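# Hook a hex nut out from spacers onto tape

## Task

Use the hook pick (orange-brown handle, hooked tip) to draw the hex nut out from among the spacers and leave it lying wholly on the tape strip. It must rest there by itself, released by the gripper, with the arm moved away. Avoid toppling or tilting the upright spacers; each one left down or leaning counts against you, though that is still better than failing to free the nut.

## Robot and tools

Robot: one six-joint arm with a parallel two-finger gripper. Every command row and every per-joint list in a result uses this order: wrist roll, waist, wrist yaw, shoulder, wrist pitch, elbow; a command row then adds the gripper opening as a seventh number. Wrist roll has its sign flipped against the URDF, both in what you send and in what comes back. Stated URDF ranges (rad): waist -3.054 to 3.054, shoulder 0.000 to 3.142, elbow 0.000 to 2.356, wrist pitch -1.571 to 1.571, wrist yaw -1.571 to 1.571, wrist roll -3.142 to 3.142 (the roll range in your own sign convention is its mirror). Real limits may differ by up to 0.010 rad.

Frame: scene coordinates, origin on the tabletop beneath the arm base, +z up, +y to the left when facing along +x. Positions are in metres, orientation as a wxyz quaternion. The base may be tilted, and the reported hand position gets less reliable far out. The gripper's fingers point along its own +x and close along its y; end_effector_position is the midpoint between the pads, 3 to 4 cm behind the tips.

execute_actions(actions): a list of actions, each a table of 0 to 15 rows; each row lasts one step of 1/30 s, and a short table repeats its final row until 15 steps are used. An empty list just reports state and images. A row is 7 numbers in [-1, 1]. The first six are joint offsets, not absolute angles, measured from the angles at the start of that action (not from the previous row); for the first action of a call that means the angles in the latest report. Scale: 1.0 equals 0.9615 rad for waist, shoulder and elbow, 1.713 rad for wrist pitch, 1.767 rad for wrist yaw, 1.728 rad for wrist roll. The seventh number is the gripper opening, absolute: +1 fully open, about -0.80 where empty fingers touch, nothing changes below that down to -1. Closing from full open takes at least about 0.5 s. An action that would push a joint more than 0.010 rad beyond its range is refused; if the first action is malformed or fails that test, the whole call does nothing. A joint aimed past its real end stops there and the result notes "joint sent to its limit" (absence of the note proves nothing).

move(target, speed, blocking): target is a single 7-number row as above; its six joint values are offsets from the Joint positions shown in the most recent result that lists them, and the seventh is the absolute opening, applied at the start. All joints travel in step, so the hand follows a curve. speed (rad/s, 0.01 to 2, default 0.5) caps the fastest joint; the path lasts between 0.5 and 10 s. Nothing slows for obstacles; faster moves and targets set deeper beyond a contact hit and press harder. blocking=false returns after 0.5 s while motion continues; until it ends, other moves and execute_actions are refused, so use wait or stop. The extra "move:" line gives the outcome (done, off_target, moving, held, fault), limits=held or limits=none, and the joint furthest from target.

wait(seconds): 0 to 10; runs the scene holding the last command, ending early if a running move finishes. stop(): brakes a running move (needs some room); fingers continue. zoom_image(camera, region): camera "cam_wrist", region [x0, y0, x1, y1] in pixels from the top-left, at most 504 by 504. finished_scene(scene): pass the current scene number; irreversible, reports success. Ending a reply without a tool call ends everything.

Motion limits: each control step, a joint's target may lead its measured angle by at most 0.211 rad (waist, shoulder, elbow), 0.213 (wrist pitch), 0.267 (wrist yaw), 0.228 (wrist roll); if targets would put the hand over 70 mm from where it is, all are scaled back. Big displacements therefore need several actions, and an unfinished one may need re-sending. Friction can leave joints short, especially at long reach, so check positions after each move.

Results: Joint positions (rad) and Joint velocities, each ending with the pad gap in metres (0.088 fully open); Joint targets, the angles being driven toward now; grip_measured, the measured opening on the command scale (can be off by about 1 mm, and read up to 0.061 narrow when squeezing hard). To hold something, command about 0.07 below grip_measured; items under about 3 mm wide get weaker grip. Pad force limit roughly 34 to 49 N. "joint command not followed" means the clearance check altered targets (mount parts count as arm). Joint torques are total drive output; External joint torques estimate outside load plus friction and held weight, with extra lines for up to four earlier actions.

Faults: reaching a load limit (N m: waist 18, shoulder 22.3, elbow 22.2, wrist pitch 5.86, wrist yaw 5.84, wrist roll 5.48, held weight included) freezes the arm 10 s and drops the rest of the call. MOTOR HOT appears from 50 °C; at 95 °C an OVER-TEMPERATURE FAULT holds the arm, and without cooling it can lose power and go limp. The simulation keeps running while you compose replies.

Camera: cam_wrist, 504x504, pinhole with radial distortion, K=[[435.898, 0, 248.761], [0, 435.898, 251.121], [0, 0, 1]], initial pos_world=[0.456341, -0.189222, 0.260581]; its pose follows the reported joints and may be off by about 0.5 degrees and 2.5 mm.

Avoid: dropping the tool or nut, slamming or hard pressing, sending anything off the table, toppling spacers, and finishing with the nut still in the gripper. Occasional external tugs may disturb a held tool or loose items. Release everything and back the arm off before finishing.

Each tool is called after "Request:" as name([rows], argument=value, ...), one row to a line, values as JSON.

## Session

Request:
execute_actions(actions=[])

Scene clock: 0.00 s.
end_effector_position=(+0.5109, -0.2288, +0.2119) grip_measured=+0.828 end_effector_quat_wxyz=(+0.762, -0.552, +0.197, +0.274) end_effector_velocity=(-0.001, -0.001, +0.004) end_effector_angular_velocity=(+0.006, -0.016, +0.012)
Joint names: [wrist roll, waist, wrist yaw, shoulder, wrist pitch, elbow]
Joint positions: [ 2.05  -0.159  0.152  1.837 -0.284  1.523  0.08 ]
Joint velocities: [ 0.007 -0.002 -0.022 -0.007 -0.007  0.002  0.   ]
Joint torques (N m, as the arm reports them, + toward a larger Joint positions number): no reading
External joint torques (N m, as the arm's controller estimates them; a push from outside toward a larger Joint positions number lowers the number): no reading
Motor temperatures (°C, as the motors report them): [25 26 27 26 27 26]
Heat: hottest wrist pitch 27 °C (+0.0 °C/min).
Joint targets: [2.050 -0.159 0.152 1.837 -0.284 1.523]

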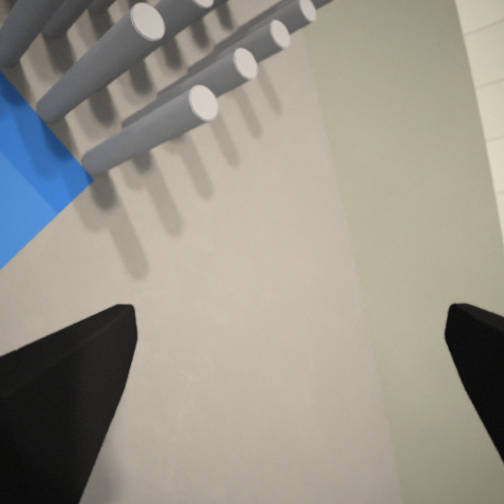

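Request:
move(target=[-1,0.698,0.419,0.336,-0.379,0.227,1], speed=1.2)

Request:
move(target=[-0.294,0,0,0,0,0,1], speed=1.2)

Scene clock: 25.57 s.
end_effector_position=(+0.4508, -0.0034, +0.3029) grip_measured=+0.989 end_effector_quat_wxyz=(+0.834, -0.214, +0.491, +0.132) end_effector_velocity=(-0.001, -0.000, -0.001) end_effector_angular_velocity=(-0.001, +0.007, +0.013)
Joint names: [wrist roll, waist, wrist yaw, shoulder, wrist pitch, elbow]
Joint positions: [ 0.327  0.511  0.888  2.15  -0.932  1.73   0.087]
Joint velocities: [ 0.007 -0.002 -0.007 -0.002 -0.007 -0.002 -0.   ]
Joint torques (N m, as the arm reports them, + toward a larger Joint positions number): [-0.19  6.29  0.21 -4.48  0.71  5.61]
External joint torques (N m, as the arm's controller estimates them; a push from outside toward a larger Joint positions number lowers the number): [-0.17 -0.79  0.18  1.32 -0.22  0.62]
Motor temperatures (°C, as the motors report them): [25 32 28 30 29 28]
Heat: hottest waist 32 °C (+11.7 °C/min).
Joint targets: [0.322 0.512 0.892 2.160 -0.934 1.741]
move: off_target; limits=none; farthest joint: the elbow, 0.012 radians from its target (0.218 radians at the start)
camera_calibration (this result's frames):
cam_wrist: T_world_to_cam=[[0.41972, -0.882104, 0.213838, -0.247082], [-0.884251, -0.450542, -0.12293, 0.463647], [0.20478, -0.13749, -0.969103, 0.277881], [0, 0, 0, 1]] pos_world=[0.456781, 0.0291465, 0.379128]

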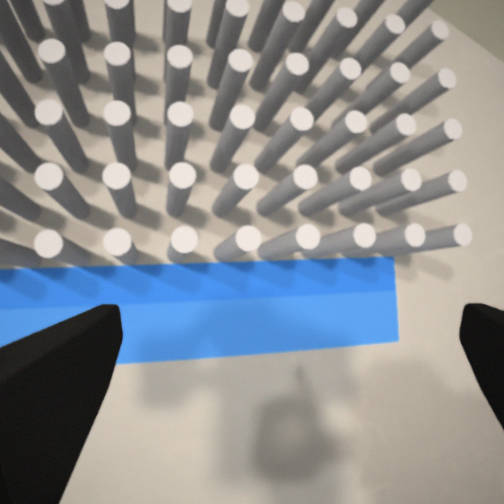

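Scene clock: 26.80 s.
end_effector_position=(+0.4508, -0.0034, +0.3029) grip_measured=+0.989 end_effector_quat_wxyz=(+0.861, +0.001, +0.509, +0.005) end_effector_velocity=(-0.004, +0.003, -0.004) end_effector_angular_velocity=(+0.003, +0.022, +0.032)
Joint names: [wrist roll, waist, wrist yaw, shoulder, wrist pitch, elbow]
Joint positions: [-0.177  0.511  0.888  2.15  -0.932  1.73   0.087]
Joint velocities: [ 0.007 -0.002 -0.022  0.002 -0.022 -0.002 -0.   ]
Joint torques (N m, as the arm reports them, + toward a larger Joint positions number): [-0.12  6.11  0.09 -5.51  0.81  4.39]
External joint torques (N m, as the arm's controller estimates them; a push from outside toward a larger Joint positions number lowers the number): [-0.11 -0.91  0.04  0.2  -0.11 -0.54]
Motor temperatures (°C, as the motors report them): [25 32 28 30 29 28]
Heat: hottest waist 32 °C (+11.2 °C/min).
Joint targets: [-0.182 0.511 0.888 2.150 -0.932 1.730]
move: done; limits=none; farthest joint: the wrist roll, 0.004 radians from its target (0.508 radians at the start)
camera_calibration (this result's frames):
cam_wrist: T_world_to_cam=[[-0.00368692, -0.999774, -0.0209327, 0.0145065], [-0.984868, 0.00725735, -0.173154, 0.525797], [0.173267, 0.0199775, -0.984672, 0.297346], [0, 0, 0, 1]] pos_world=[0.466374, 0.00474708, 0.384136]

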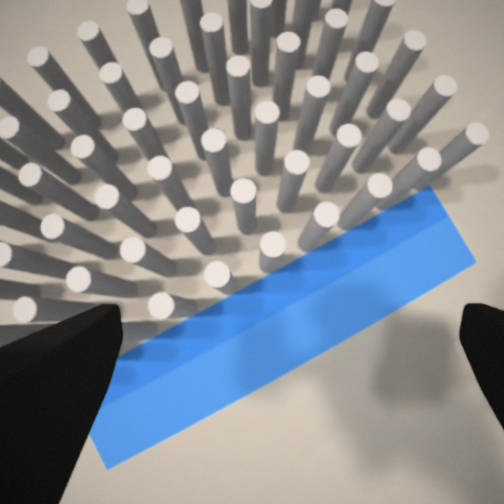

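Request:
move(target=[0,0.2,-0.12,0.1,0.05,0,1], speed=0.8)

Scene clock: 37.83 s.
end_effector_position=(+0.4203, +0.1160, +0.3430) grip_measured=+0.989 end_effector_quat_wxyz=(+0.871, +0.010, +0.466, +0.155) end_effector_velocity=(+0.000, -0.002, +0.000) end_effector_angular_velocity=(+0.014, +0.008, +0.012)
Joint names: [wrist roll, waist, wrist yaw, shoulder, wrist pitch, elbow]
Joint positions: [-0.177  0.704  0.68   2.239 -0.847  1.73   0.087]
Joint velocities: [ 0.007 -0.007 -0.022 -0.007 -0.007  0.002  0.   ]
Joint torques (N m, as the arm reports them, + toward a larger Joint positions number): [ 0.01  5.59 -0.19 -4.97  1.14  4.89]
External joint torques (N m, as the arm's controller estimates them; a push from outside toward a larger Joint positions number lowers the number): [ 0.01 -0.83 -0.16  1.15  0.   -0.55]
Motor temperatures (°C, as the motors report them): [25 34 28 31 29 29]
Heat: hottest waist 34 °C (+11.1 °C/min).
Joint targets: [-0.177 0.703 0.676 2.247 -0.846 1.730]
move: done; limits=none; farthest joint: the shoulder, 0.007 radians from its target (0.096 radians at the start)
camera_calibration (this result's frames):
cam_wrist: T_world_to_cam=[[0.248884, -0.952212, -0.177055, 0.0765697], [-0.94241, -0.195919, -0.271069, 0.541113], [0.223427, 0.234323, -0.946136, 0.280588], [0, 0, 0, 1]] pos_world=[0.428202, 0.113177, 0.42571]

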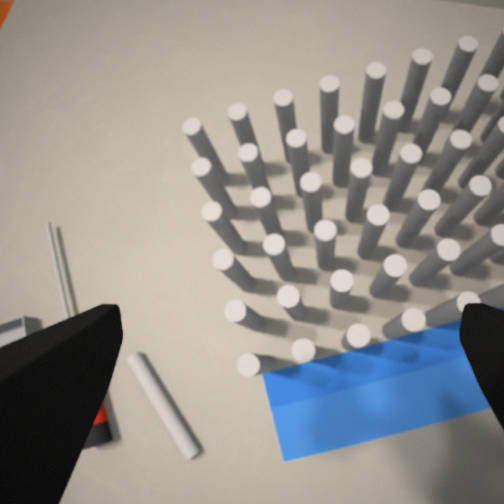

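Request:
zoom_image(camera="cam_wrist", region=[200,40,504,344])

Request:
move(target=[0,0.3,-0.05,0.05,-0.05,-0.15,1], speed=0.8)

Region (200, 40, 504, 344) of cam_wrist's 504x504 image, scaled by 1.658, with more detail than that image has.

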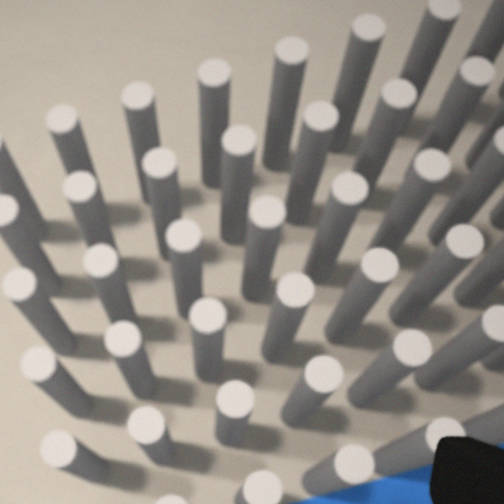

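Scene clock: 41.73 s.
end_effector_position=(+0.3000, +0.2073, +0.3523) grip_measured=+0.989 end_effector_quat_wxyz=(+0.836, -0.137, +0.449, +0.284) end_effector_velocity=(-0.002, -0.001, +0.001) end_effector_angular_velocity=(-0.001, +0.001, +0.013)
Joint names: [wrist roll, waist, wrist yaw, shoulder, wrist pitch, elbow]
Joint positions: [-0.177  0.992  0.596  2.282 -0.931  1.599  0.087]
Joint velocities: [ 0.007  0.002 -0.007 -0.007 -0.007 -0.002  0.   ]
Joint torques (N m, as the arm reports them, + toward a larger Joint positions number): [ 0.    4.14 -0.11 -5.28  0.93  3.71]
External joint torques (N m, as the arm's controller estimates them; a push from outside toward a larger Joint positions number lowers the number): [ 0.01 -0.57 -0.16  0.87 -0.21 -2.24]
Motor temperatures (°C, as the motors report them): [25 34 28 31 29 29]
Heat: hottest waist 34 °C (+10.1 °C/min).
Joint targets: [-0.177 0.992 0.592 2.287 -0.933 1.586]
move: off_target; limits=none; farthest joint: the elbow, 0.013 radians from its target (0.144 radians at the start)
camera_calibration (this result's frames):
cam_wrist: T_world_to_cam=[[0.588601, -0.807363, -0.0413961, 0.0152829], [-0.786677, -0.560218, -0.259414, 0.472821], [0.18625, 0.185256, -0.964879, 0.322832], [0, 0, 0, 1]] pos_world=[0.302835, 0.217415, 0.434783]

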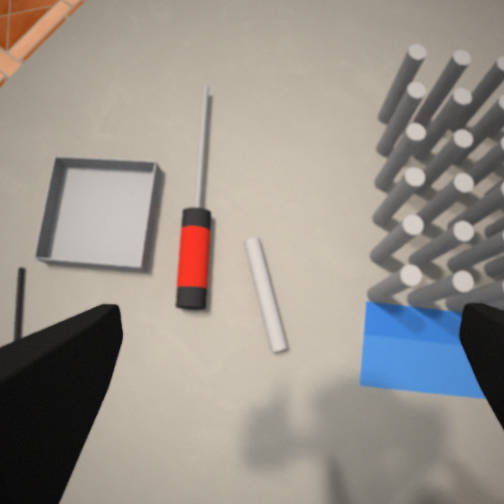

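Request:
move(target=[0,0.4,-0.1,-0.1,-0.1,-0.25,1], speed=0.8)

Scene clock: 44.87 s.
end_effector_position=(+0.1261, +0.2174, +0.3421) grip_measured=+0.989 end_effector_quat_wxyz=(+0.746, -0.327, +0.415, +0.407) end_effector_velocity=(-0.003, -0.004, -0.002) end_effector_angular_velocity=(-0.022, +0.005, +0.015)
Joint names: [wrist roll, waist, wrist yaw, shoulder, wrist pitch, elbow]
Joint positions: [-0.177  1.373  0.423  2.195 -1.1    1.372  0.087]
Joint velocities: [ 0.007  0.002 -0.007 -0.002 -0.022 -0.002 -0.   ]
Joint torques (N m, as the arm reports them, + toward a larger Joint positions number): [-0.01  1.64 -0.01 -5.59  0.78  4.06]
External joint torques (N m, as the arm's controller estimates them; a push from outside toward a larger Joint positions number lowers the number): [ 0.   -0.05 -0.17 -0.53 -0.2  -2.13]
Motor temperatures (°C, as the motors report them): [25 34 28 31 29 29]
Heat: hottest waist 34 °C (+9.4 °C/min).
Joint targets: [-0.177 1.376 0.419 2.187 -1.102 1.358]
move: off_target; limits=none; farthest joint: the elbow, 0.014 radians from its target (0.240 radians at the start)
camera_calibration (this result's frames):
cam_wrist: T_world_to_cam=[[0.87313, -0.468192, 0.135797, -0.0448025], [-0.45189, -0.881829, -0.134809, 0.324093], [0.182866, 0.0563405, -0.981522, 0.377658], [0, 0, 0, 1]] pos_world=[0.116512, 0.243541, 0.420454]

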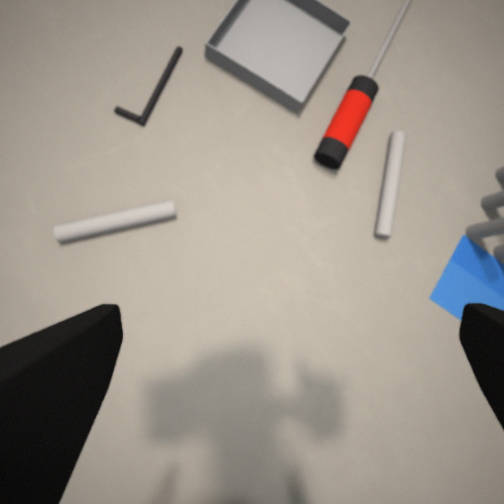

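Request:
move(target=[0,-0.715,0.295,-0.54,-0.23,-0.09,1], speed=1)

Scene clock: 49.97 s.
end_effector_position=(+0.2746, -0.0823, +0.3119) grip_measured=+0.989 end_effector_quat_wxyz=(+0.787, -0.244, +0.557, +0.099) end_effector_velocity=(-0.003, +0.002, -0.003) end_effector_angular_velocity=(+0.011, +0.022, +0.003)
Joint names: [wrist roll, waist, wrist yaw, shoulder, wrist pitch, elbow]
Joint positions: [-0.177  0.688  0.94   1.681 -1.492  1.297  0.087]
Joint velocities: [-0.007 -0.002 -0.022  0.002 -0.007 -0.002 -0.   ]
Joint torques (N m, as the arm reports them, + toward a larger Joint positions number): [ 0.    3.45  0.46 -2.6   0.37  2.81]
External joint torques (N m, as the arm's controller estimates them; a push from outside toward a larger Joint positions number lowers the number): [ 0.01 -0.65  0.25 -0.78 -0.22 -1.79]
Motor temperatures (°C, as the motors report them): [25 33 28 31 29 29]
Heat: hottest waist 33 °C (+7.2 °C/min).
Joint targets: [-0.177 0.686 0.944 1.676 -1.494 1.286]
move: off_target; limits=none; farthest joint: the elbow, 0.011 radians from its target (0.086 radians at the start)
camera_calibration (this result's frames):
cam_wrist: T_world_to_cam=[[0.415342, -0.870474, 0.264132, -0.25808], [-0.907236, -0.417594, 0.0503863, 0.228354], [0.0664397, -0.260557, -0.96317, 0.337883], [0, 0, 0, 1]] pos_world=[0.291914, -0.0412555, 0.382099]

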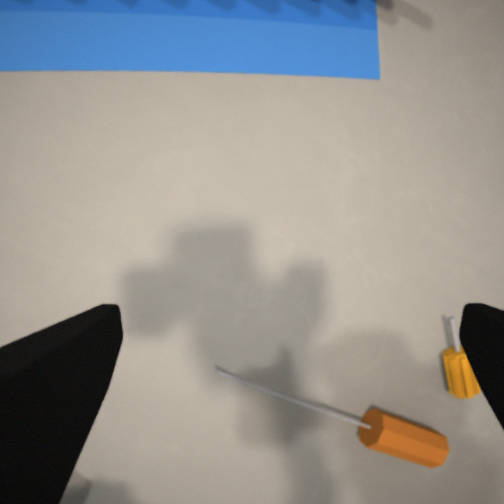

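Request:
zoom_image(camera="cam_wrist", region=[195,345,275,405])

Request:
move(target=[0,-0.35,-0.1,0.05,0.33,0.1,1], speed=1)

Region (195, 345, 275, 405) of cam_wrist's 504x504 image, scaled by 6.300, with more detail than that image has; it fills the top 378 rows of this view, and the rest is white.

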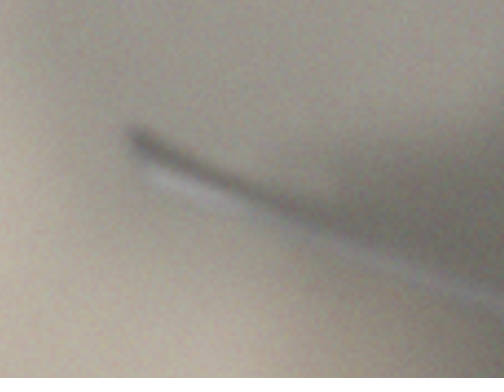

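Scene clock: 59.77 s.
end_effector_position=(+0.3792, -0.1025, +0.2766) grip_measured=+0.989 end_effector_quat_wxyz=(+0.840, +0.088, +0.536, -0.007) end_effector_velocity=(+0.001, +0.004, -0.001) end_effector_angular_velocity=(+0.018, -0.000, +0.013)
Joint names: [wrist roll, waist, wrist yaw, shoulder, wrist pitch, elbow]
Joint positions: [-0.177  0.355  0.768  1.722 -0.929  1.382  0.087]
Joint velocities: [ 0.007 -0.002 -0.022  0.002  0.007 -0.002 -0.   ]
Joint torques (N m, as the arm reports them, + toward a larger Joint positions number): [ 0.01  4.65 -0.2  -2.97  0.87  5.36]
External joint torques (N m, as the arm's controller estimates them; a push from outside toward a larger Joint positions number lowers the number): [ 0.01 -0.88 -0.14  0.8  -0.01  0.62]
Motor temperatures (°C, as the motors report them): [25 32 28 30 29 29]
Heat: hottest waist 32 °C (+5.0 °C/min).
Joint targets: [-0.177 0.352 0.764 1.729 -0.927 1.393]
move: off_target; limits=none; farthest joint: the elbow, 0.011 radians from its target (0.096 radians at the start)
camera_calibration (this result's frames):
cam_wrist: T_world_to_cam=[[-0.119196, -0.980787, -0.154434, -0.00264581], [-0.98642, 0.134682, -0.093999, 0.443116], [0.112992, 0.141132, -0.983521, 0.320777], [0, 0, 0, 1]] pos_world=[0.400538, -0.107547, 0.356735]

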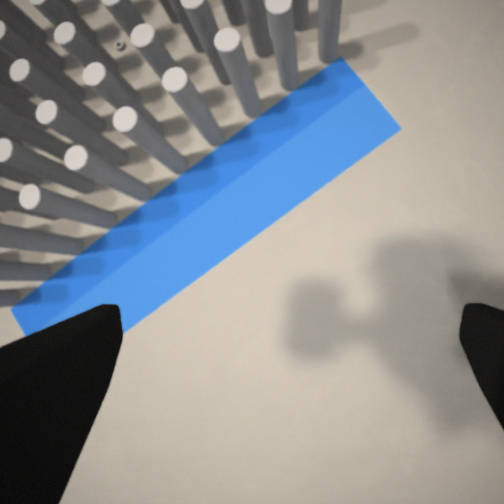

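Request:
move(target=[-0.296,-1,-0.114,-0.264,0.008,0.007,1], speed=1)

Request:
move(target=[0,-0.108,0,0,0,0,1])

Scene clock: 82.93 s.
end_effector_position=(+0.2397, -0.3550, +0.1174) grip_measured=+0.990 end_effector_quat_wxyz=(+0.528, +0.492, +0.515, -0.462) end_effector_velocity=(-0.001, +0.002, -0.000) end_effector_angular_velocity=(+0.009, +0.001, +0.010)
Joint names: [wrist roll, waist, wrist yaw, shoulder, wrist pitch, elbow]
Joint positions: [-0.684 -0.604  0.57   1.478 -0.917  1.382  0.087]
Joint velocities: [ 0.007 -0.002 -0.007 -0.002 -0.007 -0.002 -0.   ]
Joint torques (N m, as the arm reports them, + toward a larger Joint positions number): [-0.17  2.97 -0.15 -7.53  0.34  4.46]
External joint torques (N m, as the arm's controller estimates them; a push from outside toward a larger Joint positions number lowers the number): [-0.17 -0.57 -0.14 -0.51  0.05  0.09]
Motor temperatures (°C, as the motors report them): [25 33 28 29 29 30]
Heat: hottest waist 33 °C (+2.0 °C/min).
Joint targets: [-0.689 -0.607 0.566 1.468 -0.915 1.389]
move: done; limits=none; farthest joint: the shoulder, 0.010 radians from its target (0.253 radians at the start)
camera_calibration (this result's frames):
cam_wrist: T_world_to_cam=[[-0.99626, -0.0707425, -0.0496055, 0.229451], [-0.0834002, 0.937374, 0.338192, 0.342408], [0.0225744, 0.341065, -0.939769, 0.303137], [0, 0, 0, 1]] pos_world=[0.250307, -0.408122, 0.180461]

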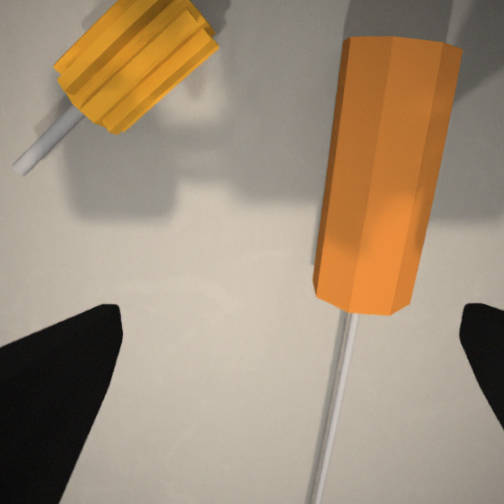

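Scene clock: 83.80 s.
end_effector_position=(+0.2115, -0.3711, +0.1016) grip_measured=+0.990 end_effector_quat_wxyz=(+0.493, +0.493, +0.516, -0.498) end_effector_velocity=(-0.003, +0.004, +0.000) end_effector_angular_velocity=(+0.019, +0.008, +0.002)
Joint names: [wrist roll, waist, wrist yaw, shoulder, wrist pitch, elbow]
Joint positions: [-0.684 -0.705  0.57   1.478 -0.917  1.382  0.087]
Joint velocities: [-0.007 -0.002 -0.007 -0.002 -0.022 -0.002  0.   ]
Joint torques (N m, as the arm reports them, + toward a larger Joint positions number): [-0.01  2.54  0.05 -6.91  0.15  3.7 ]
External joint torques (N m, as the arm's controller estimates them; a push from outside toward a larger Joint positions number lowers the number): [-0.01 -0.73  0.03  0.53 -0.06 -0.63]
Motor temperatures (°C, as the motors report them): [25 33 28 29 29 30]
Heat: hottest waist 33 °C (+2.0 °C/min).
Joint targets: [-0.684 -0.708 0.570 1.478 -0.917 1.382]
move: done; limits=none; farthest joint: the waist, 0.003 radians from its target (0.104 radians at the start)
camera_calibration (this result's frames):
cam_wrist: T_world_to_cam=[[-0.999751, 0.000149925, 0.0223159, 0.219157], [0.00772433, 0.940491, 0.339732, 0.342188], [-0.0209369, 0.33982, -0.940258, 0.303207], [0, 0, 0, 1]] pos_world=[0.222808, -0.424893, 0.16395]

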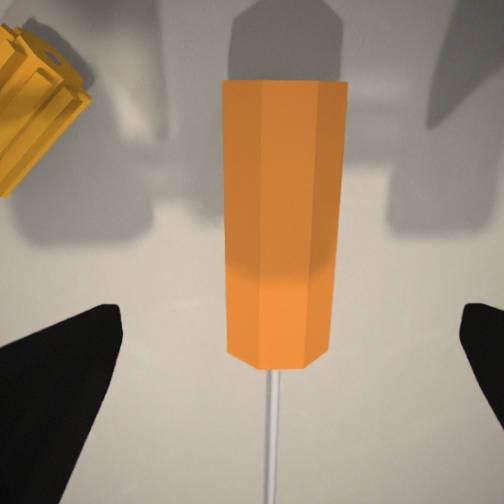

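Request:
move(target=[0.056,-0.105,-0.034,0.09,0.133,-0.098,0.4], speed=0.3)

Request:
move(target=[0,0,0,0,0,0,-0.35])

Scene clock: 88.53 s.
end_effector_position=(+0.2113, -0.3742, +0.0483) grip_measured=+0.403 end_effector_quat_wxyz=(+0.495, +0.495, +0.508, -0.502) end_effector_velocity=(-0.003, +0.000, +0.001) end_effector_angular_velocity=(+0.006, +0.000, +0.003)
Joint names: [wrist roll, waist, wrist yaw, shoulder, wrist pitch, elbow]
Joint positions: [-0.592 -0.803  0.514  1.553 -0.691  1.298  0.059]
Joint velocities: [ 0.007 -0.007 -0.007 -0.007 -0.007 -0.002 -0.   ]
Joint torques (N m, as the arm reports them, + toward a larger Joint positions number): [ 0.12  2.77 -0.11 -6.18  0.3   2.43]
External joint torques (N m, as the arm's controller estimates them; a push from outside toward a larger Joint positions number lowers the number): [ 0.13 -0.43 -0.15  1.81  0.05 -1.63]
Motor temperatures (°C, as the motors report them): [25 32 28 30 29 30]
Heat: hottest waist 32 °C (+0.0 °C/min).
Joint targets: [-0.588 -0.806 0.510 1.564 -0.689 1.288]
move: off_target; limits=none; farthest joint: the shoulder, 0.012 radians from its target (0.087 radians at the start)
camera_calibration (this result's frames):
cam_wrist: T_world_to_cam=[[-0.999854, 0.0120315, 0.0121225, 0.225179], [0.0153509, 0.944195, 0.32903, 0.363488], [-0.00748729, 0.329168, -0.944242, 0.247537], [0, 0, 0, 1]] pos_world=[0.221419, -0.427394, 0.111407]

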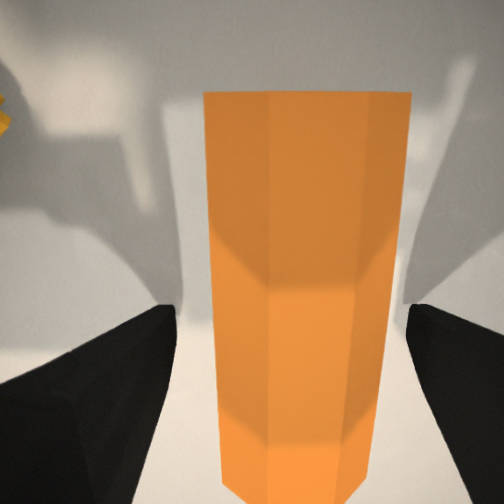

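Scene clock: 89.03 s.
end_effector_position=(+0.2115, -0.3742, +0.0484) grip_measured=-0.107 end_effector_quat_wxyz=(+0.496, +0.495, +0.507, -0.502) end_effector_velocity=(-0.003, +0.004, +0.000) end_effector_angular_velocity=(+0.021, +0.006, +0.031)
Joint names: [wrist roll, waist, wrist yaw, shoulder, wrist pitch, elbow]
Joint positions: [-0.592 -0.802  0.515  1.553 -0.691  1.298  0.034]
Joint velocities: [ 0.022 -0.002 -0.007 -0.002 -0.022 -0.002 -0.   ]
Joint torques (N m, as the arm reports them, + toward a larger Joint positions number): [ 0.01  2.76  0.02 -7.28  0.19  3.45]
External joint torques (N m, as the arm's controller estimates them; a push from outside toward a larger Joint positions number lowers the number): [ 0.01 -0.5  -0.01  0.65 -0.07 -0.57]
Motor temperatures (°C, as the motors report them): [25 32 28 30 29 30]
Heat: hottest waist 32 °C (+0.0 °C/min).
Joint targets: [-0.592 -0.803 0.514 1.553 -0.692 1.298]
move: done; limits=none; farthest joint: the waist, 0.001 radians from its target (0.000 radians at the start)
camera_calibration (this result's frames):
cam_wrist: T_world_to_cam=[[-0.99986, 0.0116763, 0.0120156, 0.225251], [0.0149752, 0.94443, 0.328372, 0.36366], [-0.00751372, 0.328506, -0.944472, 0.247418], [0, 0, 0, 1]] pos_world=[0.221632, -0.42736, 0.111557]

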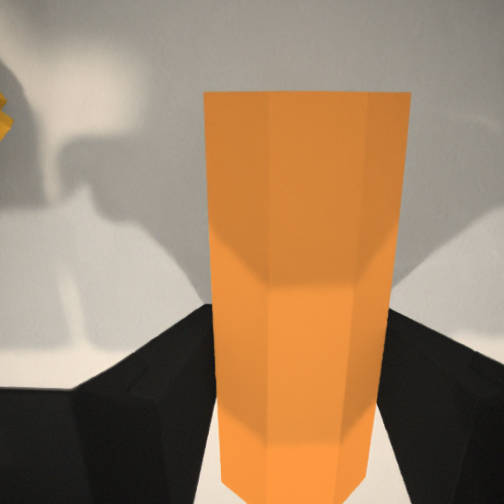

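Request:
move(target=[-0.056,0.105,0.034,-0.09,-0.133,0.098,-0.35], speed=0.4)

Request:
move(target=[-0.5,0,0,0,0,0,-0.35], speed=1)

Request:
move(target=[-0.598,0.682,0.121,0.44,0.067,-0.22,-0.35], speed=0.7)

Scene clock: 100.97 s.
end_effector_position=(+0.2113, -0.3707, +0.1009) grip_measured=-0.107 end_effector_quat_wxyz=(+0.492, +0.492, +0.517, -0.498) end_effector_velocity=(-0.001, +0.001, -0.002) end_effector_angular_velocity=(-0.003, +0.009, +0.007)
Joint names: [wrist roll, waist, wrist yaw, shoulder, wrist pitch, elbow]
Joint positions: [-0.684 -0.706  0.571  1.479 -0.916  1.38   0.034]
Joint velocities: [ 0.007 -0.002  0.007  0.002  0.007 -0.007 -0.   ]
Joint torques (N m, as the arm reports them, + toward a larger Joint positions number): [-0.16  3.11  0.24 -8.03  0.01  4.93]
External joint torques (N m, as the arm's controller estimates them; a push from outside toward a larger Joint positions number lowers the number): [-0.16 -0.11  0.21 -0.62 -0.21  0.59]
Motor temperatures (°C, as the motors report them): [25 31 28 32 29 30]
Heat: hottest shoulder 32 °C (-2.0 °C/min).
Joint targets: [-0.689 -0.702 0.575 1.467 -0.919 1.392]
move: off_target; limits=none; farthest joint: the shoulder, 0.013 radians from its target (0.087 radians at the start)
camera_calibration (this result's frames):
cam_wrist: T_world_to_cam=[[-0.999707, -0.000635398, 0.0241882, 0.218536], [0.00763923, 0.940239, 0.340431, 0.341873], [-0.022959, 0.340516, -0.939958, 0.303076], [0, 0, 0, 1]] pos_world=[0.222819, -0.424506, 0.163208]

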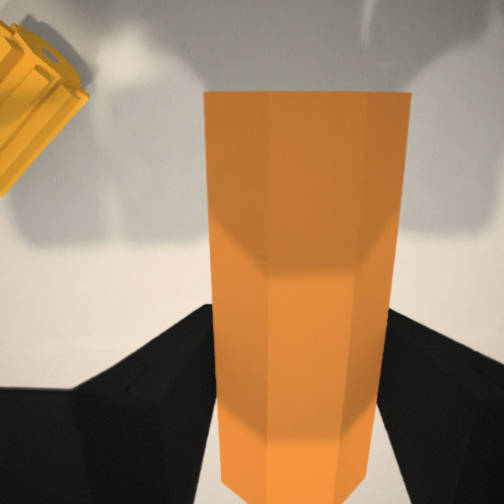

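Scene clock: 102.60 s.
end_effector_position=(+0.2113, -0.3707, +0.1009) grip_measured=-0.107 end_effector_quat_wxyz=(+0.243, +0.653, +0.262, -0.668) end_effector_velocity=(-0.002, +0.001, +0.001) end_effector_angular_velocity=(+0.006, -0.002, -0.008)
Joint names: [wrist roll, waist, wrist yaw, shoulder, wrist pitch, elbow]
Joint positions: [-1.543 -0.706  0.571  1.479 -0.916  1.38   0.034]
Joint velocities: [-0.007 -0.002 -0.007 -0.007 -0.007 -0.002 -0.   ]
Joint torques (N m, as the arm reports them, + toward a larger Joint positions number): [-0.18  2.85  0.07 -6.91  0.11  3.76]
External joint torques (N m, as the arm's controller estimates them; a push from outside toward a larger Joint positions number lowers the number): [-0.18 -0.33  0.    0.58 -0.07 -0.58]
Motor temperatures (°C, as the motors report them): [25 31 28 32 29 30]
Heat: hottest shoulder 32 °C (-2.0 °C/min).
Joint targets: [-1.548 -0.706 0.571 1.479 -0.916 1.380]
move: done; limits=none; farthest joint: the wrist roll, 0.005 radians from its target (0.864 radians at the start)
camera_calibration (this result's frames):
cam_wrist: T_world_to_cam=[[-0.653166, 0.756733, 0.026994, 0.425758], [0.724557, 0.614242, 0.312607, 0.0723377], [0.219979, 0.223743, -0.949499, 0.209414], [0, 0, 0, 1]] pos_world=[0.179611, -0.413473, 0.164732]

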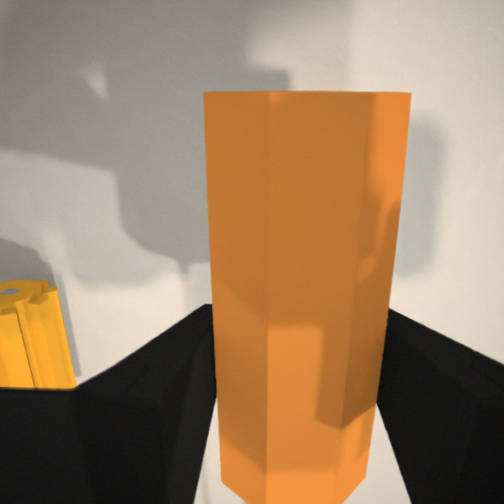

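Scene clock: 104.77 s.
end_effector_position=(+0.3295, -0.1325, +0.0934) grip_measured=-0.107 end_effector_quat_wxyz=(+0.168, +0.679, +0.178, -0.692) end_effector_velocity=(+0.000, +0.000, -0.000) end_effector_angular_velocity=(+0.021, -0.005, -0.007)
Joint names: [wrist roll, waist, wrist yaw, shoulder, wrist pitch, elbow]
Joint positions: [-2.572 -0.054  0.781  1.894 -0.803  1.177  0.034]
Joint velocities: [ 0.007 -0.007 -0.022 -0.007  0.007 -0.002  0.   ]
Joint torques (N m, as the arm reports them, + toward a larger Joint positions number): [-0.09  5.31  0.23 -4.51  0.2   2.02]
External joint torques (N m, as the arm's controller estimates them; a push from outside toward a larger Joint positions number lowers the number): [-0.09 -0.44  0.19  1.02  0.06 -1.39]
Motor temperatures (°C, as the motors report them): [25 32 28 32 29 30]
Heat: hottest waist 32 °C (-2.0 °C/min).
Joint targets: [-2.577 -0.050 0.785 1.902 -0.802 1.169]
move: done; limits=none; farthest joint: the shoulder, 0.008 radians from its target (0.423 radians at the start)
camera_calibration (this result's frames):
cam_wrist: T_world_to_cam=[[-0.459134, 0.888287, 0.0119002, 0.277852], [0.846223, 0.433236, 0.310183, -0.221114], [0.270376, 0.152486, -0.950603, 0.0970686], [0, 0, 0, 1]] pos_world=[0.288438, -0.165819, 0.157553]

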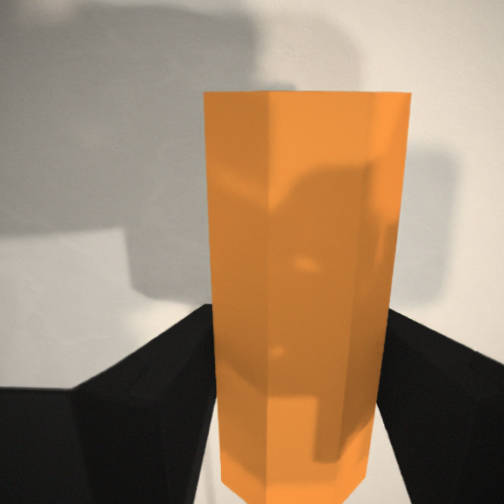

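Request:
move(target=[0.078,-0.098,-0.005,0.062,0.124,-0.083,-0.35], speed=0.25)

Scene clock: 108.13 s.
end_effector_position=(+0.3292, -0.1327, +0.0512) grip_measured=-0.107 end_effector_quat_wxyz=(+0.169, +0.680, +0.178, -0.691) end_effector_velocity=(-0.002, -0.001, -0.000) end_effector_angular_velocity=(-0.006, +0.008, +0.011)
Joint names: [wrist roll, waist, wrist yaw, shoulder, wrist pitch, elbow]
Joint positions: [-2.442 -0.144  0.773  1.943 -0.592  1.106  0.034]
Joint velocities: [ 0.007 -0.002  0.007 -0.002 -0.007 -0.002 -0.001]
Joint torques (N m, as the arm reports them, + toward a larger Joint positions number): [ 0.16  4.73  0.04 -4.34  0.13  1.34]
External joint torques (N m, as the arm's controller estimates them; a push from outside toward a larger Joint positions number lowers the number): [ 0.16 -1.1   0.    1.4  -0.01 -1.61]
Motor temperatures (°C, as the motors report them): [25 32 28 32 29 29]
Heat: hottest waist 32 °C (-1.0 °C/min).
Joint targets: [-2.438 -0.149 0.772 1.954 -0.591 1.097]
move: off_target; limits=none; farthest joint: the shoulder, 0.011 radians from its target (0.059 radians at the start)
camera_calibration (this result's frames):
cam_wrist: T_world_to_cam=[[-0.460571, 0.887568, 0.0098409, 0.278867], [0.844553, 0.434784, 0.312559, -0.207], [0.273139, 0.152267, -0.949847, 0.0561312], [0, 0, 0, 1]] pos_world=[0.287929, -0.16606, 0.115272]

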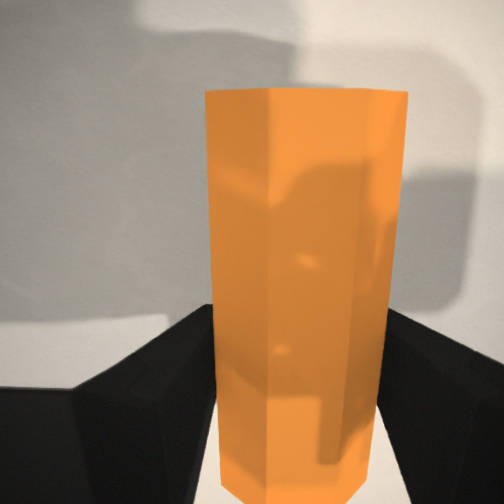

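Request:
move(target=[0,0,0,0,0,0,0.6])

Request:
move(target=[-0.1,0.16,0,-0.1,-0.2,0.13,0.6], speed=0.6)

Request:
move(target=[1,0,-0.3,-0.2,0.2,-0.1,0.6], speed=1.6)

Request:
move(target=[1,-0.3,-0.3,-0.2,0.2,-0.3,0.6], speed=1.6)

Scene clock: 115.83 s.
end_effector_position=(+0.3292, -0.1328, +0.0512) grip_measured=+0.595 end_effector_quat_wxyz=(+0.169, +0.680, +0.178, -0.691) end_effector_velocity=(-0.000, -0.001, -0.001) end_effector_angular_velocity=(-0.007, +0.001, +0.004)
Joint names: [wrist roll, waist, wrist yaw, shoulder, wrist pitch, elbow]
Joint positions: [-2.442 -0.144  0.773  1.943 -0.591  1.106  0.068]
Joint velocities: [ 0.007 -0.002  0.007  0.002  0.007 -0.002  0.001]
Joint torques (N m, as the arm reports them, + toward a larger Joint positions number): [-0.02  5.15  0.06 -5.37  0.08  2.42]
External joint torques (N m, as the arm's controller estimates them; a push from outside toward a larger Joint positions number lowers the number): [-0.02 -0.69  0.02  0.3  -0.06 -0.51]
Motor temperatures (°C, as the motors report them): [25 32 28 32 28 29]
Heat: hottest waist 32 °C (-1.0 °C/min).
Joint targets: [-2.442 -0.144 0.773 1.943 -0.592 1.106]
move: done; limits=none; farthest joint: the wrist pitch, 0.001 radians from its target (0.000 radians at the start)
camera_calibration (this result's frames):
cam_wrist: T_world_to_cam=[[-0.460336, 0.887692, 0.00966565, 0.278857], [0.844586, 0.434577, 0.312757, -0.207098], [0.273432, 0.152137, -0.949784, 0.0559973], [0, 0, 0, 1]] pos_world=[0.287968, -0.166059, 0.115261]

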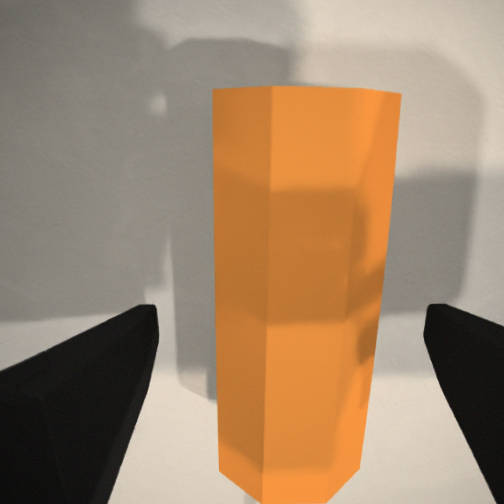

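Scene clock: 117.07 s.
end_effector_position=(+0.3285, -0.1327, +0.1238) grip_measured=+0.597 end_effector_quat_wxyz=(+0.178, +0.681, +0.193, -0.683) end_effector_velocity=(-0.004, +0.001, -0.001) end_effector_angular_velocity=(+0.007, +0.010, +0.014)
Joint names: [wrist roll, waist, wrist yaw, shoulder, wrist pitch, elbow]
Joint positions: [-2.61   0.007  0.773  1.854 -0.932  1.222  0.068]
Joint velocities: [ 0.007 -0.002 -0.007 -0.002 -0.007 -0.007 -0.   ]
Joint torques (N m, as the arm reports them, + toward a larger Joint positions number): [-0.15  5.15  0.04 -5.63 -0.04  4.12]
External joint torques (N m, as the arm's controller estimates them; a push from outside toward a larger Joint positions number lowers the number): [-0.14 -0.6   0.02 -0.42 -0.19  0.51]
Motor temperatures (°C, as the motors report them): [25 33 28 32 28 29]
Heat: hottest waist 33 °C (+1.0 °C/min).
Joint targets: [-2.615 0.010 0.773 1.847 -0.934 1.231]
move: done; limits=none; farthest joint: the elbow, 0.009 radians from its target (0.125 radians at the start)
camera_calibration (this result's frames):
cam_wrist: T_world_to_cam=[[-0.491358, 0.870835, 0.0145987, 0.285141], [0.825741, 0.460453, 0.325783, -0.22115], [0.276981, 0.172131, -0.945332, 0.126101], [0, 0, 0, 1]] pos_world=[0.287791, -0.168188, 0.187091]

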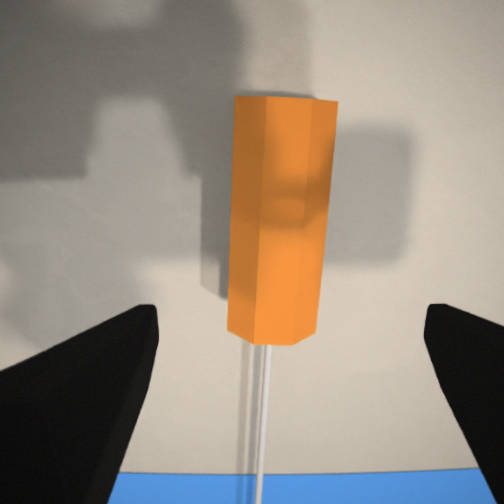

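Scene clock: 119.03 s.
end_effector_position=(+0.3808, -0.0955, +0.1826) grip_measured=+0.597 end_effector_quat_wxyz=(+0.606, +0.579, +0.529, -0.131) end_effector_velocity=(-0.002, +0.004, +0.002) end_effector_angular_velocity=(+0.011, -0.013, +0.031)
Joint names: [wrist roll, waist, wrist yaw, shoulder, wrist pitch, elbow]
Joint positions: [-0.887  0.007  0.247  1.67  -0.591  1.137  0.068]
Joint velocities: [ 0.022  0.002 -0.022 -0.002 -0.007 -0.002 -0.   ]
Joint torques (N m, as the arm reports them, + toward a larger Joint positions number): [ 0.21  4.74 -0.57 -5.43  0.76  2.58]
External joint torques (N m, as the arm's controller estimates them; a push from outside toward a larger Joint positions number lowers the number): [ 0.18 -0.73 -0.22 -0.51  0.05 -1.75]
Motor temperatures (°C, as the motors report them): [25 33 28 32 28 29]
Heat: hottest waist 33 °C (+1.0 °C/min).
Joint targets: [-0.882 0.007 0.243 1.662 -0.589 1.126]
move: off_target; limits=none; farthest joint: the elbow, 0.011 radians from its target (0.096 radians at the start)
camera_calibration (this result's frames):
cam_wrist: T_world_to_cam=[[-0.777666, -0.27728, -0.564226, 0.38261], [-0.583242, 0.653194, 0.482874, 0.225602], [0.234658, 0.704595, -0.669688, 0.177402], [0, 0, 0, 1]] pos_world=[0.387495, -0.166268, 0.225745]

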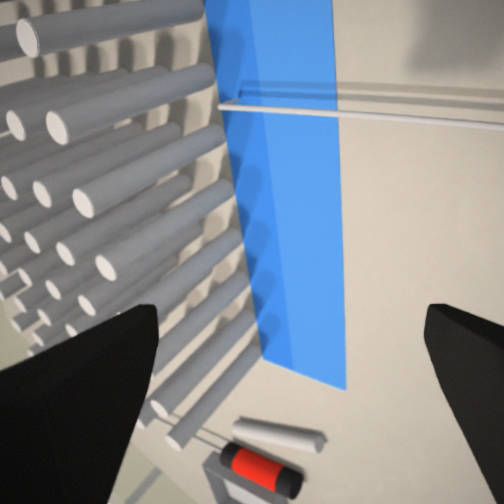

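Scene clock: 121.00 s.
end_effector_position=(+0.3643, -0.1195, +0.1686) grip_measured=+0.598 end_effector_quat_wxyz=(+0.905, +0.100, +0.289, +0.297) end_effector_velocity=(-0.004, +0.002, +0.000) end_effector_angular_velocity=(-0.004, -0.004, +0.022)
Joint names: [wrist roll, waist, wrist yaw, shoulder, wrist pitch, elbow]
Joint positions: [ 0.837 -0.279 -0.279  1.486 -0.251  0.858  0.068]
Joint velocities: [ 0.022 -0.002 -0.007 -0.007 -0.022 -0.002 -0.   ]
Joint torques (N m, as the arm reports them, + toward a larger Joint positions number): [ 0.11  3.66 -0.88 -5.43  0.72  2.1 ]
External joint torques (N m, as the arm's controller estimates them; a push from outside toward a larger Joint positions number lowers the number): [ 0.1  -0.71 -0.28 -0.45  0.03 -1.69]
Motor temperatures (°C, as the motors report them): [25 33 28 32 28 29]
Heat: hottest waist 33 °C (+1.0 °C/min).
Joint targets: [0.841 -0.281 -0.284 1.478 -0.249 0.848]
move: done; limits=none; farthest joint: the shoulder, 0.009 radians from its target (0.192 radians at the start)
camera_calibration (this result's frames):
cam_wrist: T_world_to_cam=[[0.472929, -0.799819, -0.369633, -0.195591], [-0.770338, -0.171701, -0.614083, 0.392964], [0.427689, 0.57516, -0.697333, 0.107594], [0, 0, 0, 1]] pos_world=[0.349199, -0.150848, 0.244044]

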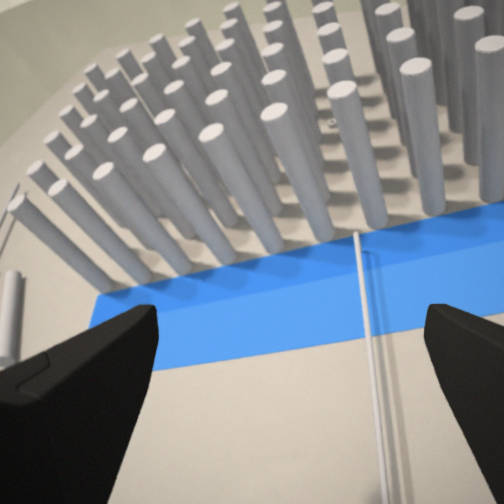

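Right lane.

Request:
move(target=[0.278,-0.366,-0.122,-0.086,0.23,-0.365,0.6], speed=0.7)

Scene clock: 124.40 s.
end_effector_position=(+0.3027, -0.1449, +0.0941) grip_measured=+0.598 end_effector_quat_wxyz=(+0.944, -0.047, +0.219, +0.240) end_effector_velocity=(-0.003, +0.005, -0.001) end_effector_angular_velocity=(+0.003, +0.002, +0.025)
Joint names: [wrist roll, waist, wrist yaw, shoulder, wrist pitch, elbow]
Joint positions: [ 1.312 -0.628 -0.491  1.411  0.141  0.514  0.068]
Joint velocities: [ 0.022 -0.002 -0.007  0.002 -0.022 -0.002 -0.   ]
Joint torques (N m, as the arm reports them, + toward a larger Joint positions number): [ 0.14  2.47 -0.89 -5.02  0.58  0.92]
External joint torques (N m, as the arm's controller estimates them; a push from outside toward a larger Joint positions number lowers the number): [ 0.15 -0.63 -0.25 -0.45  0.02 -1.24]
Motor temperatures (°C, as the motors report them): [25 33 28 32 29 29]
Heat: hottest waist 33 °C (+0.0 °C/min).
Joint targets: [1.317 -0.630 -0.495 1.404 0.144 0.507]
move: done; limits=none; farthest joint: the shoulder, 0.008 radians from its target (0.083 radians at the start)
camera_calibration (this result's frames):
cam_wrist: T_world_to_cam=[[0.472746, -0.880482, -0.0355415, -0.257411], [-0.63224, -0.310813, -0.709696, 0.242385], [0.613828, 0.357977, -0.703611, 0.00946251], [0, 0, 0, 1]] pos_world=[0.269127, -0.154696, 0.169529]

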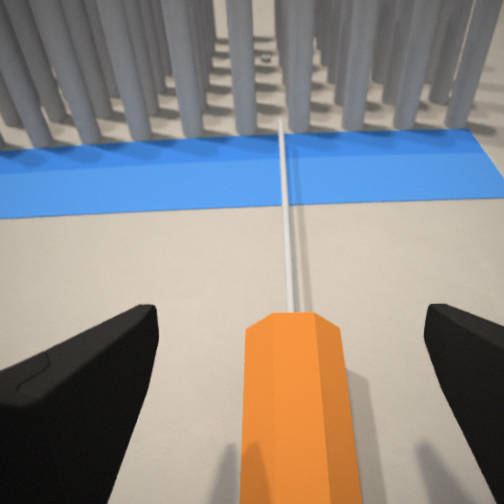

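Request:
move(target=[0.075,-0.146,-0.057,0.29,0.102,0.05,0.8], speed=0.25)

Request:
move(target=[0,0,0,0,0,0,-0.35])

Scene clock: 131.73 s.
end_effector_position=(+0.3024, -0.1465, +0.0335) grip_measured=+0.797 end_effector_quat_wxyz=(+0.945, -0.054, +0.217, +0.240) end_effector_velocity=(-0.002, +0.001, -0.001) end_effector_angular_velocity=(-0.012, -0.009, +0.007)
Joint names: [wrist roll, waist, wrist yaw, shoulder, wrist pitch, elbow]
Joint positions: [ 1.437 -0.765 -0.587  1.681  0.314  0.557  0.078]
Joint velocities: [ 0.022 -0.007 -0.007  0.002  0.007 -0.007 -0.   ]
Joint torques (N m, as the arm reports them, + toward a larger Joint positions number): [ 0.16  2.8  -0.9  -4.11  0.51  0.82]
External joint torques (N m, as the arm's controller estimates them; a push from outside toward a larger Joint positions number lowers the number): [ 0.16 -0.55 -0.26  1.08  0.09  0.05]
Motor temperatures (°C, as the motors report them): [25 32 28 31 29 29]
Heat: hottest waist 32 °C (-1.0 °C/min).
Joint targets: [1.442 -0.768 -0.591 1.690 0.316 0.562]
move: done; limits=none; farthest joint: the shoulder, 0.009 radians from its target (0.278 radians at the start)
camera_calibration (this result's frames):
cam_wrist: T_world_to_cam=[[0.47544, -0.879489, -0.0213541, -0.261925], [-0.626835, -0.321627, -0.709672, 0.195508], [0.617281, 0.350792, -0.704209, -0.0345475], [0, 0, 0, 1]] pos_world=[0.268406, -0.155361, 0.108825]

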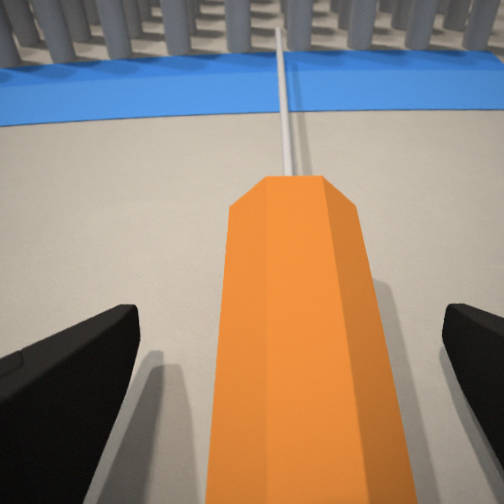

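Scene clock: 132.30 s.
end_effector_position=(+0.3024, -0.1464, +0.0336) grip_measured=-0.119 end_effector_quat_wxyz=(+0.945, -0.054, +0.217, +0.240) end_effector_velocity=(+0.000, +0.003, +0.004) end_effector_angular_velocity=(-0.001, -0.026, +0.018)
Joint names: [wrist roll, waist, wrist yaw, shoulder, wrist pitch, elbow]
Joint positions: [ 1.437 -0.765 -0.588  1.681  0.314  0.557  0.033]
Joint velocities: [ 0.022  0.002 -0.022 -0.002 -0.007 -0.002 -0.   ]
Joint torques (N m, as the arm reports them, + toward a larger Joint positions number): [ 0.01  2.94 -0.7  -4.86  0.34  0.36]
External joint torques (N m, as the arm's controller estimates them; a push from outside toward a larger Joint positions number lowers the number): [ 0.01 -0.44 -0.05  0.36 -0.09 -0.44]
Motor temperatures (°C, as the motors report them): [25 32 28 31 29 29]
Heat: hottest waist 32 °C (-1.0 °C/min).
Joint targets: [1.437 -0.766 -0.587 1.681 0.314 0.557]
move: done; limits=none; farthest joint: the wrist yaw, 0.001 radians from its target (0.000 radians at the start)
camera_calibration (this result's frames):
cam_wrist: T_world_to_cam=[[0.475532, -0.879438, -0.0213999, -0.261927], [-0.626349, -0.3214, -0.710204, 0.19552], [0.617702, 0.351129, -0.703671, -0.034607], [0, 0, 0, 1]] pos_world=[0.268395, -0.155357, 0.108902]

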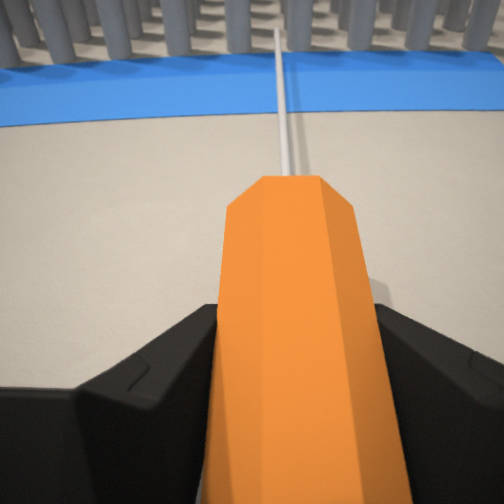

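Request:
move(target=[-0.016,0.033,0.013,-0.07,-0.007,-0.045,-0.35], speed=0.15)

Scene clock: 142.83 s.
end_effector_position=(+0.2988, -0.1409, +0.0451) grip_measured=-0.119 end_effector_quat_wxyz=(+0.944, -0.053, +0.220, +0.241) end_effector_velocity=(+0.001, -0.002, +0.004) end_effector_angular_velocity=(-0.002, -0.026, -0.002)
Joint names: [wrist roll, waist, wrist yaw, shoulder, wrist pitch, elbow]
Joint positions: [ 1.414 -0.738 -0.564  1.624  0.304  0.519  0.033]
Joint velocities: [ 0.007 -0.002 -0.022 -0.007  0.007 -0.002  0.   ]
Joint torques (N m, as the arm reports them, + toward a larger Joint positions number): [-0.17  3.23 -0.82 -5.6   0.31  0.03]
External joint torques (N m, as the arm's controller estimates them; a push from outside toward a larger Joint positions number lowers the number): [-0.17 -0.04 -0.17 -0.6  -0.15 -0.95]
Motor temperatures (°C, as the motors report them): [25 31 28 31 28 28]
Heat: hottest waist 31 °C (-2.0 °C/min).
Joint targets: [1.410 -0.734 -0.565 1.614 0.302 0.514]
move: done; limits=none; farthest joint: the shoulder, 0.010 radians from its target (0.068 radians at the start)
camera_calibration (this result's frames):
cam_wrist: T_world_to_cam=[[0.476613, -0.878775, -0.0243978, -0.255191], [-0.630227, -0.322198, -0.706401, 0.204072], [0.612907, 0.352056, -0.707391, -0.024483], [0, 0, 0, 1]] pos_world=[0.265245, -0.149885, 0.120611]

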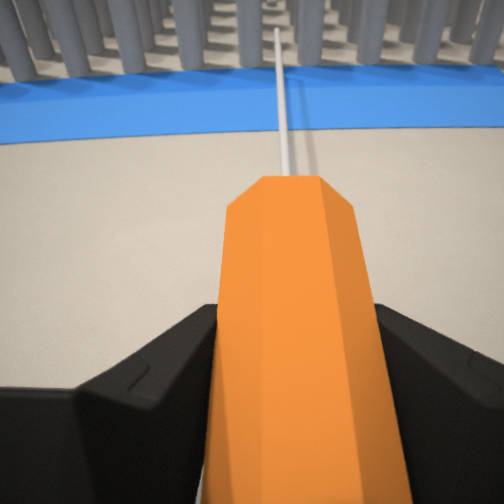

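Request:
move(target=[-0.074,0.168,0.062,0.168,0.091,0.071,-0.35], speed=0.12)

Scene clock: 146.53 s.
end_effector_position=(+0.3432, -0.1176, +0.0447) grip_measured=-0.119 end_effector_quat_wxyz=(+0.944, -0.054, +0.219, +0.241) end_effector_velocity=(-0.002, +0.003, -0.001) end_effector_angular_velocity=(+0.017, +0.006, +0.004)
Joint names: [wrist roll, waist, wrist yaw, shoulder, wrist pitch, elbow]
Joint positions: [ 1.291 -0.582 -0.454  1.778  0.457  0.581  0.033]
Joint velocities: [-0.007 -0.002 -0.007  0.002 -0.007 -0.002  0.   ]
Joint torques (N m, as the arm reports them, + toward a larger Joint positions number): [-0.16  4.09 -0.76 -4.28  0.71  1.22]
External joint torques (N m, as the arm's controller estimates them; a push from outside toward a larger Joint positions number lowers the number): [-0.15 -0.05 -0.13  0.95  0.07  0.12]
Motor temperatures (°C, as the motors report them): [25 31 28 31 28 28]
Heat: hottest waist 31 °C (-2.0 °C/min).
Joint targets: [1.286 -0.577 -0.455 1.786 0.460 0.587]
move: done; limits=none; farthest joint: the shoulder, 0.007 radians from its target (0.162 radians at the start)
camera_calibration (this result's frames):
cam_wrist: T_world_to_cam=[[0.477413, -0.878382, -0.0228686, -0.256157], [-0.6281, -0.32295, -0.70795, 0.238615], [0.614465, 0.352348, -0.705892, -0.060743], [0, 0, 0, 1]] pos_world=[0.309491, -0.12654, 0.120191]

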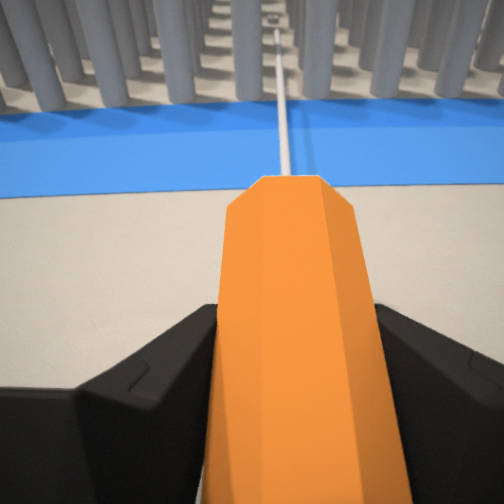

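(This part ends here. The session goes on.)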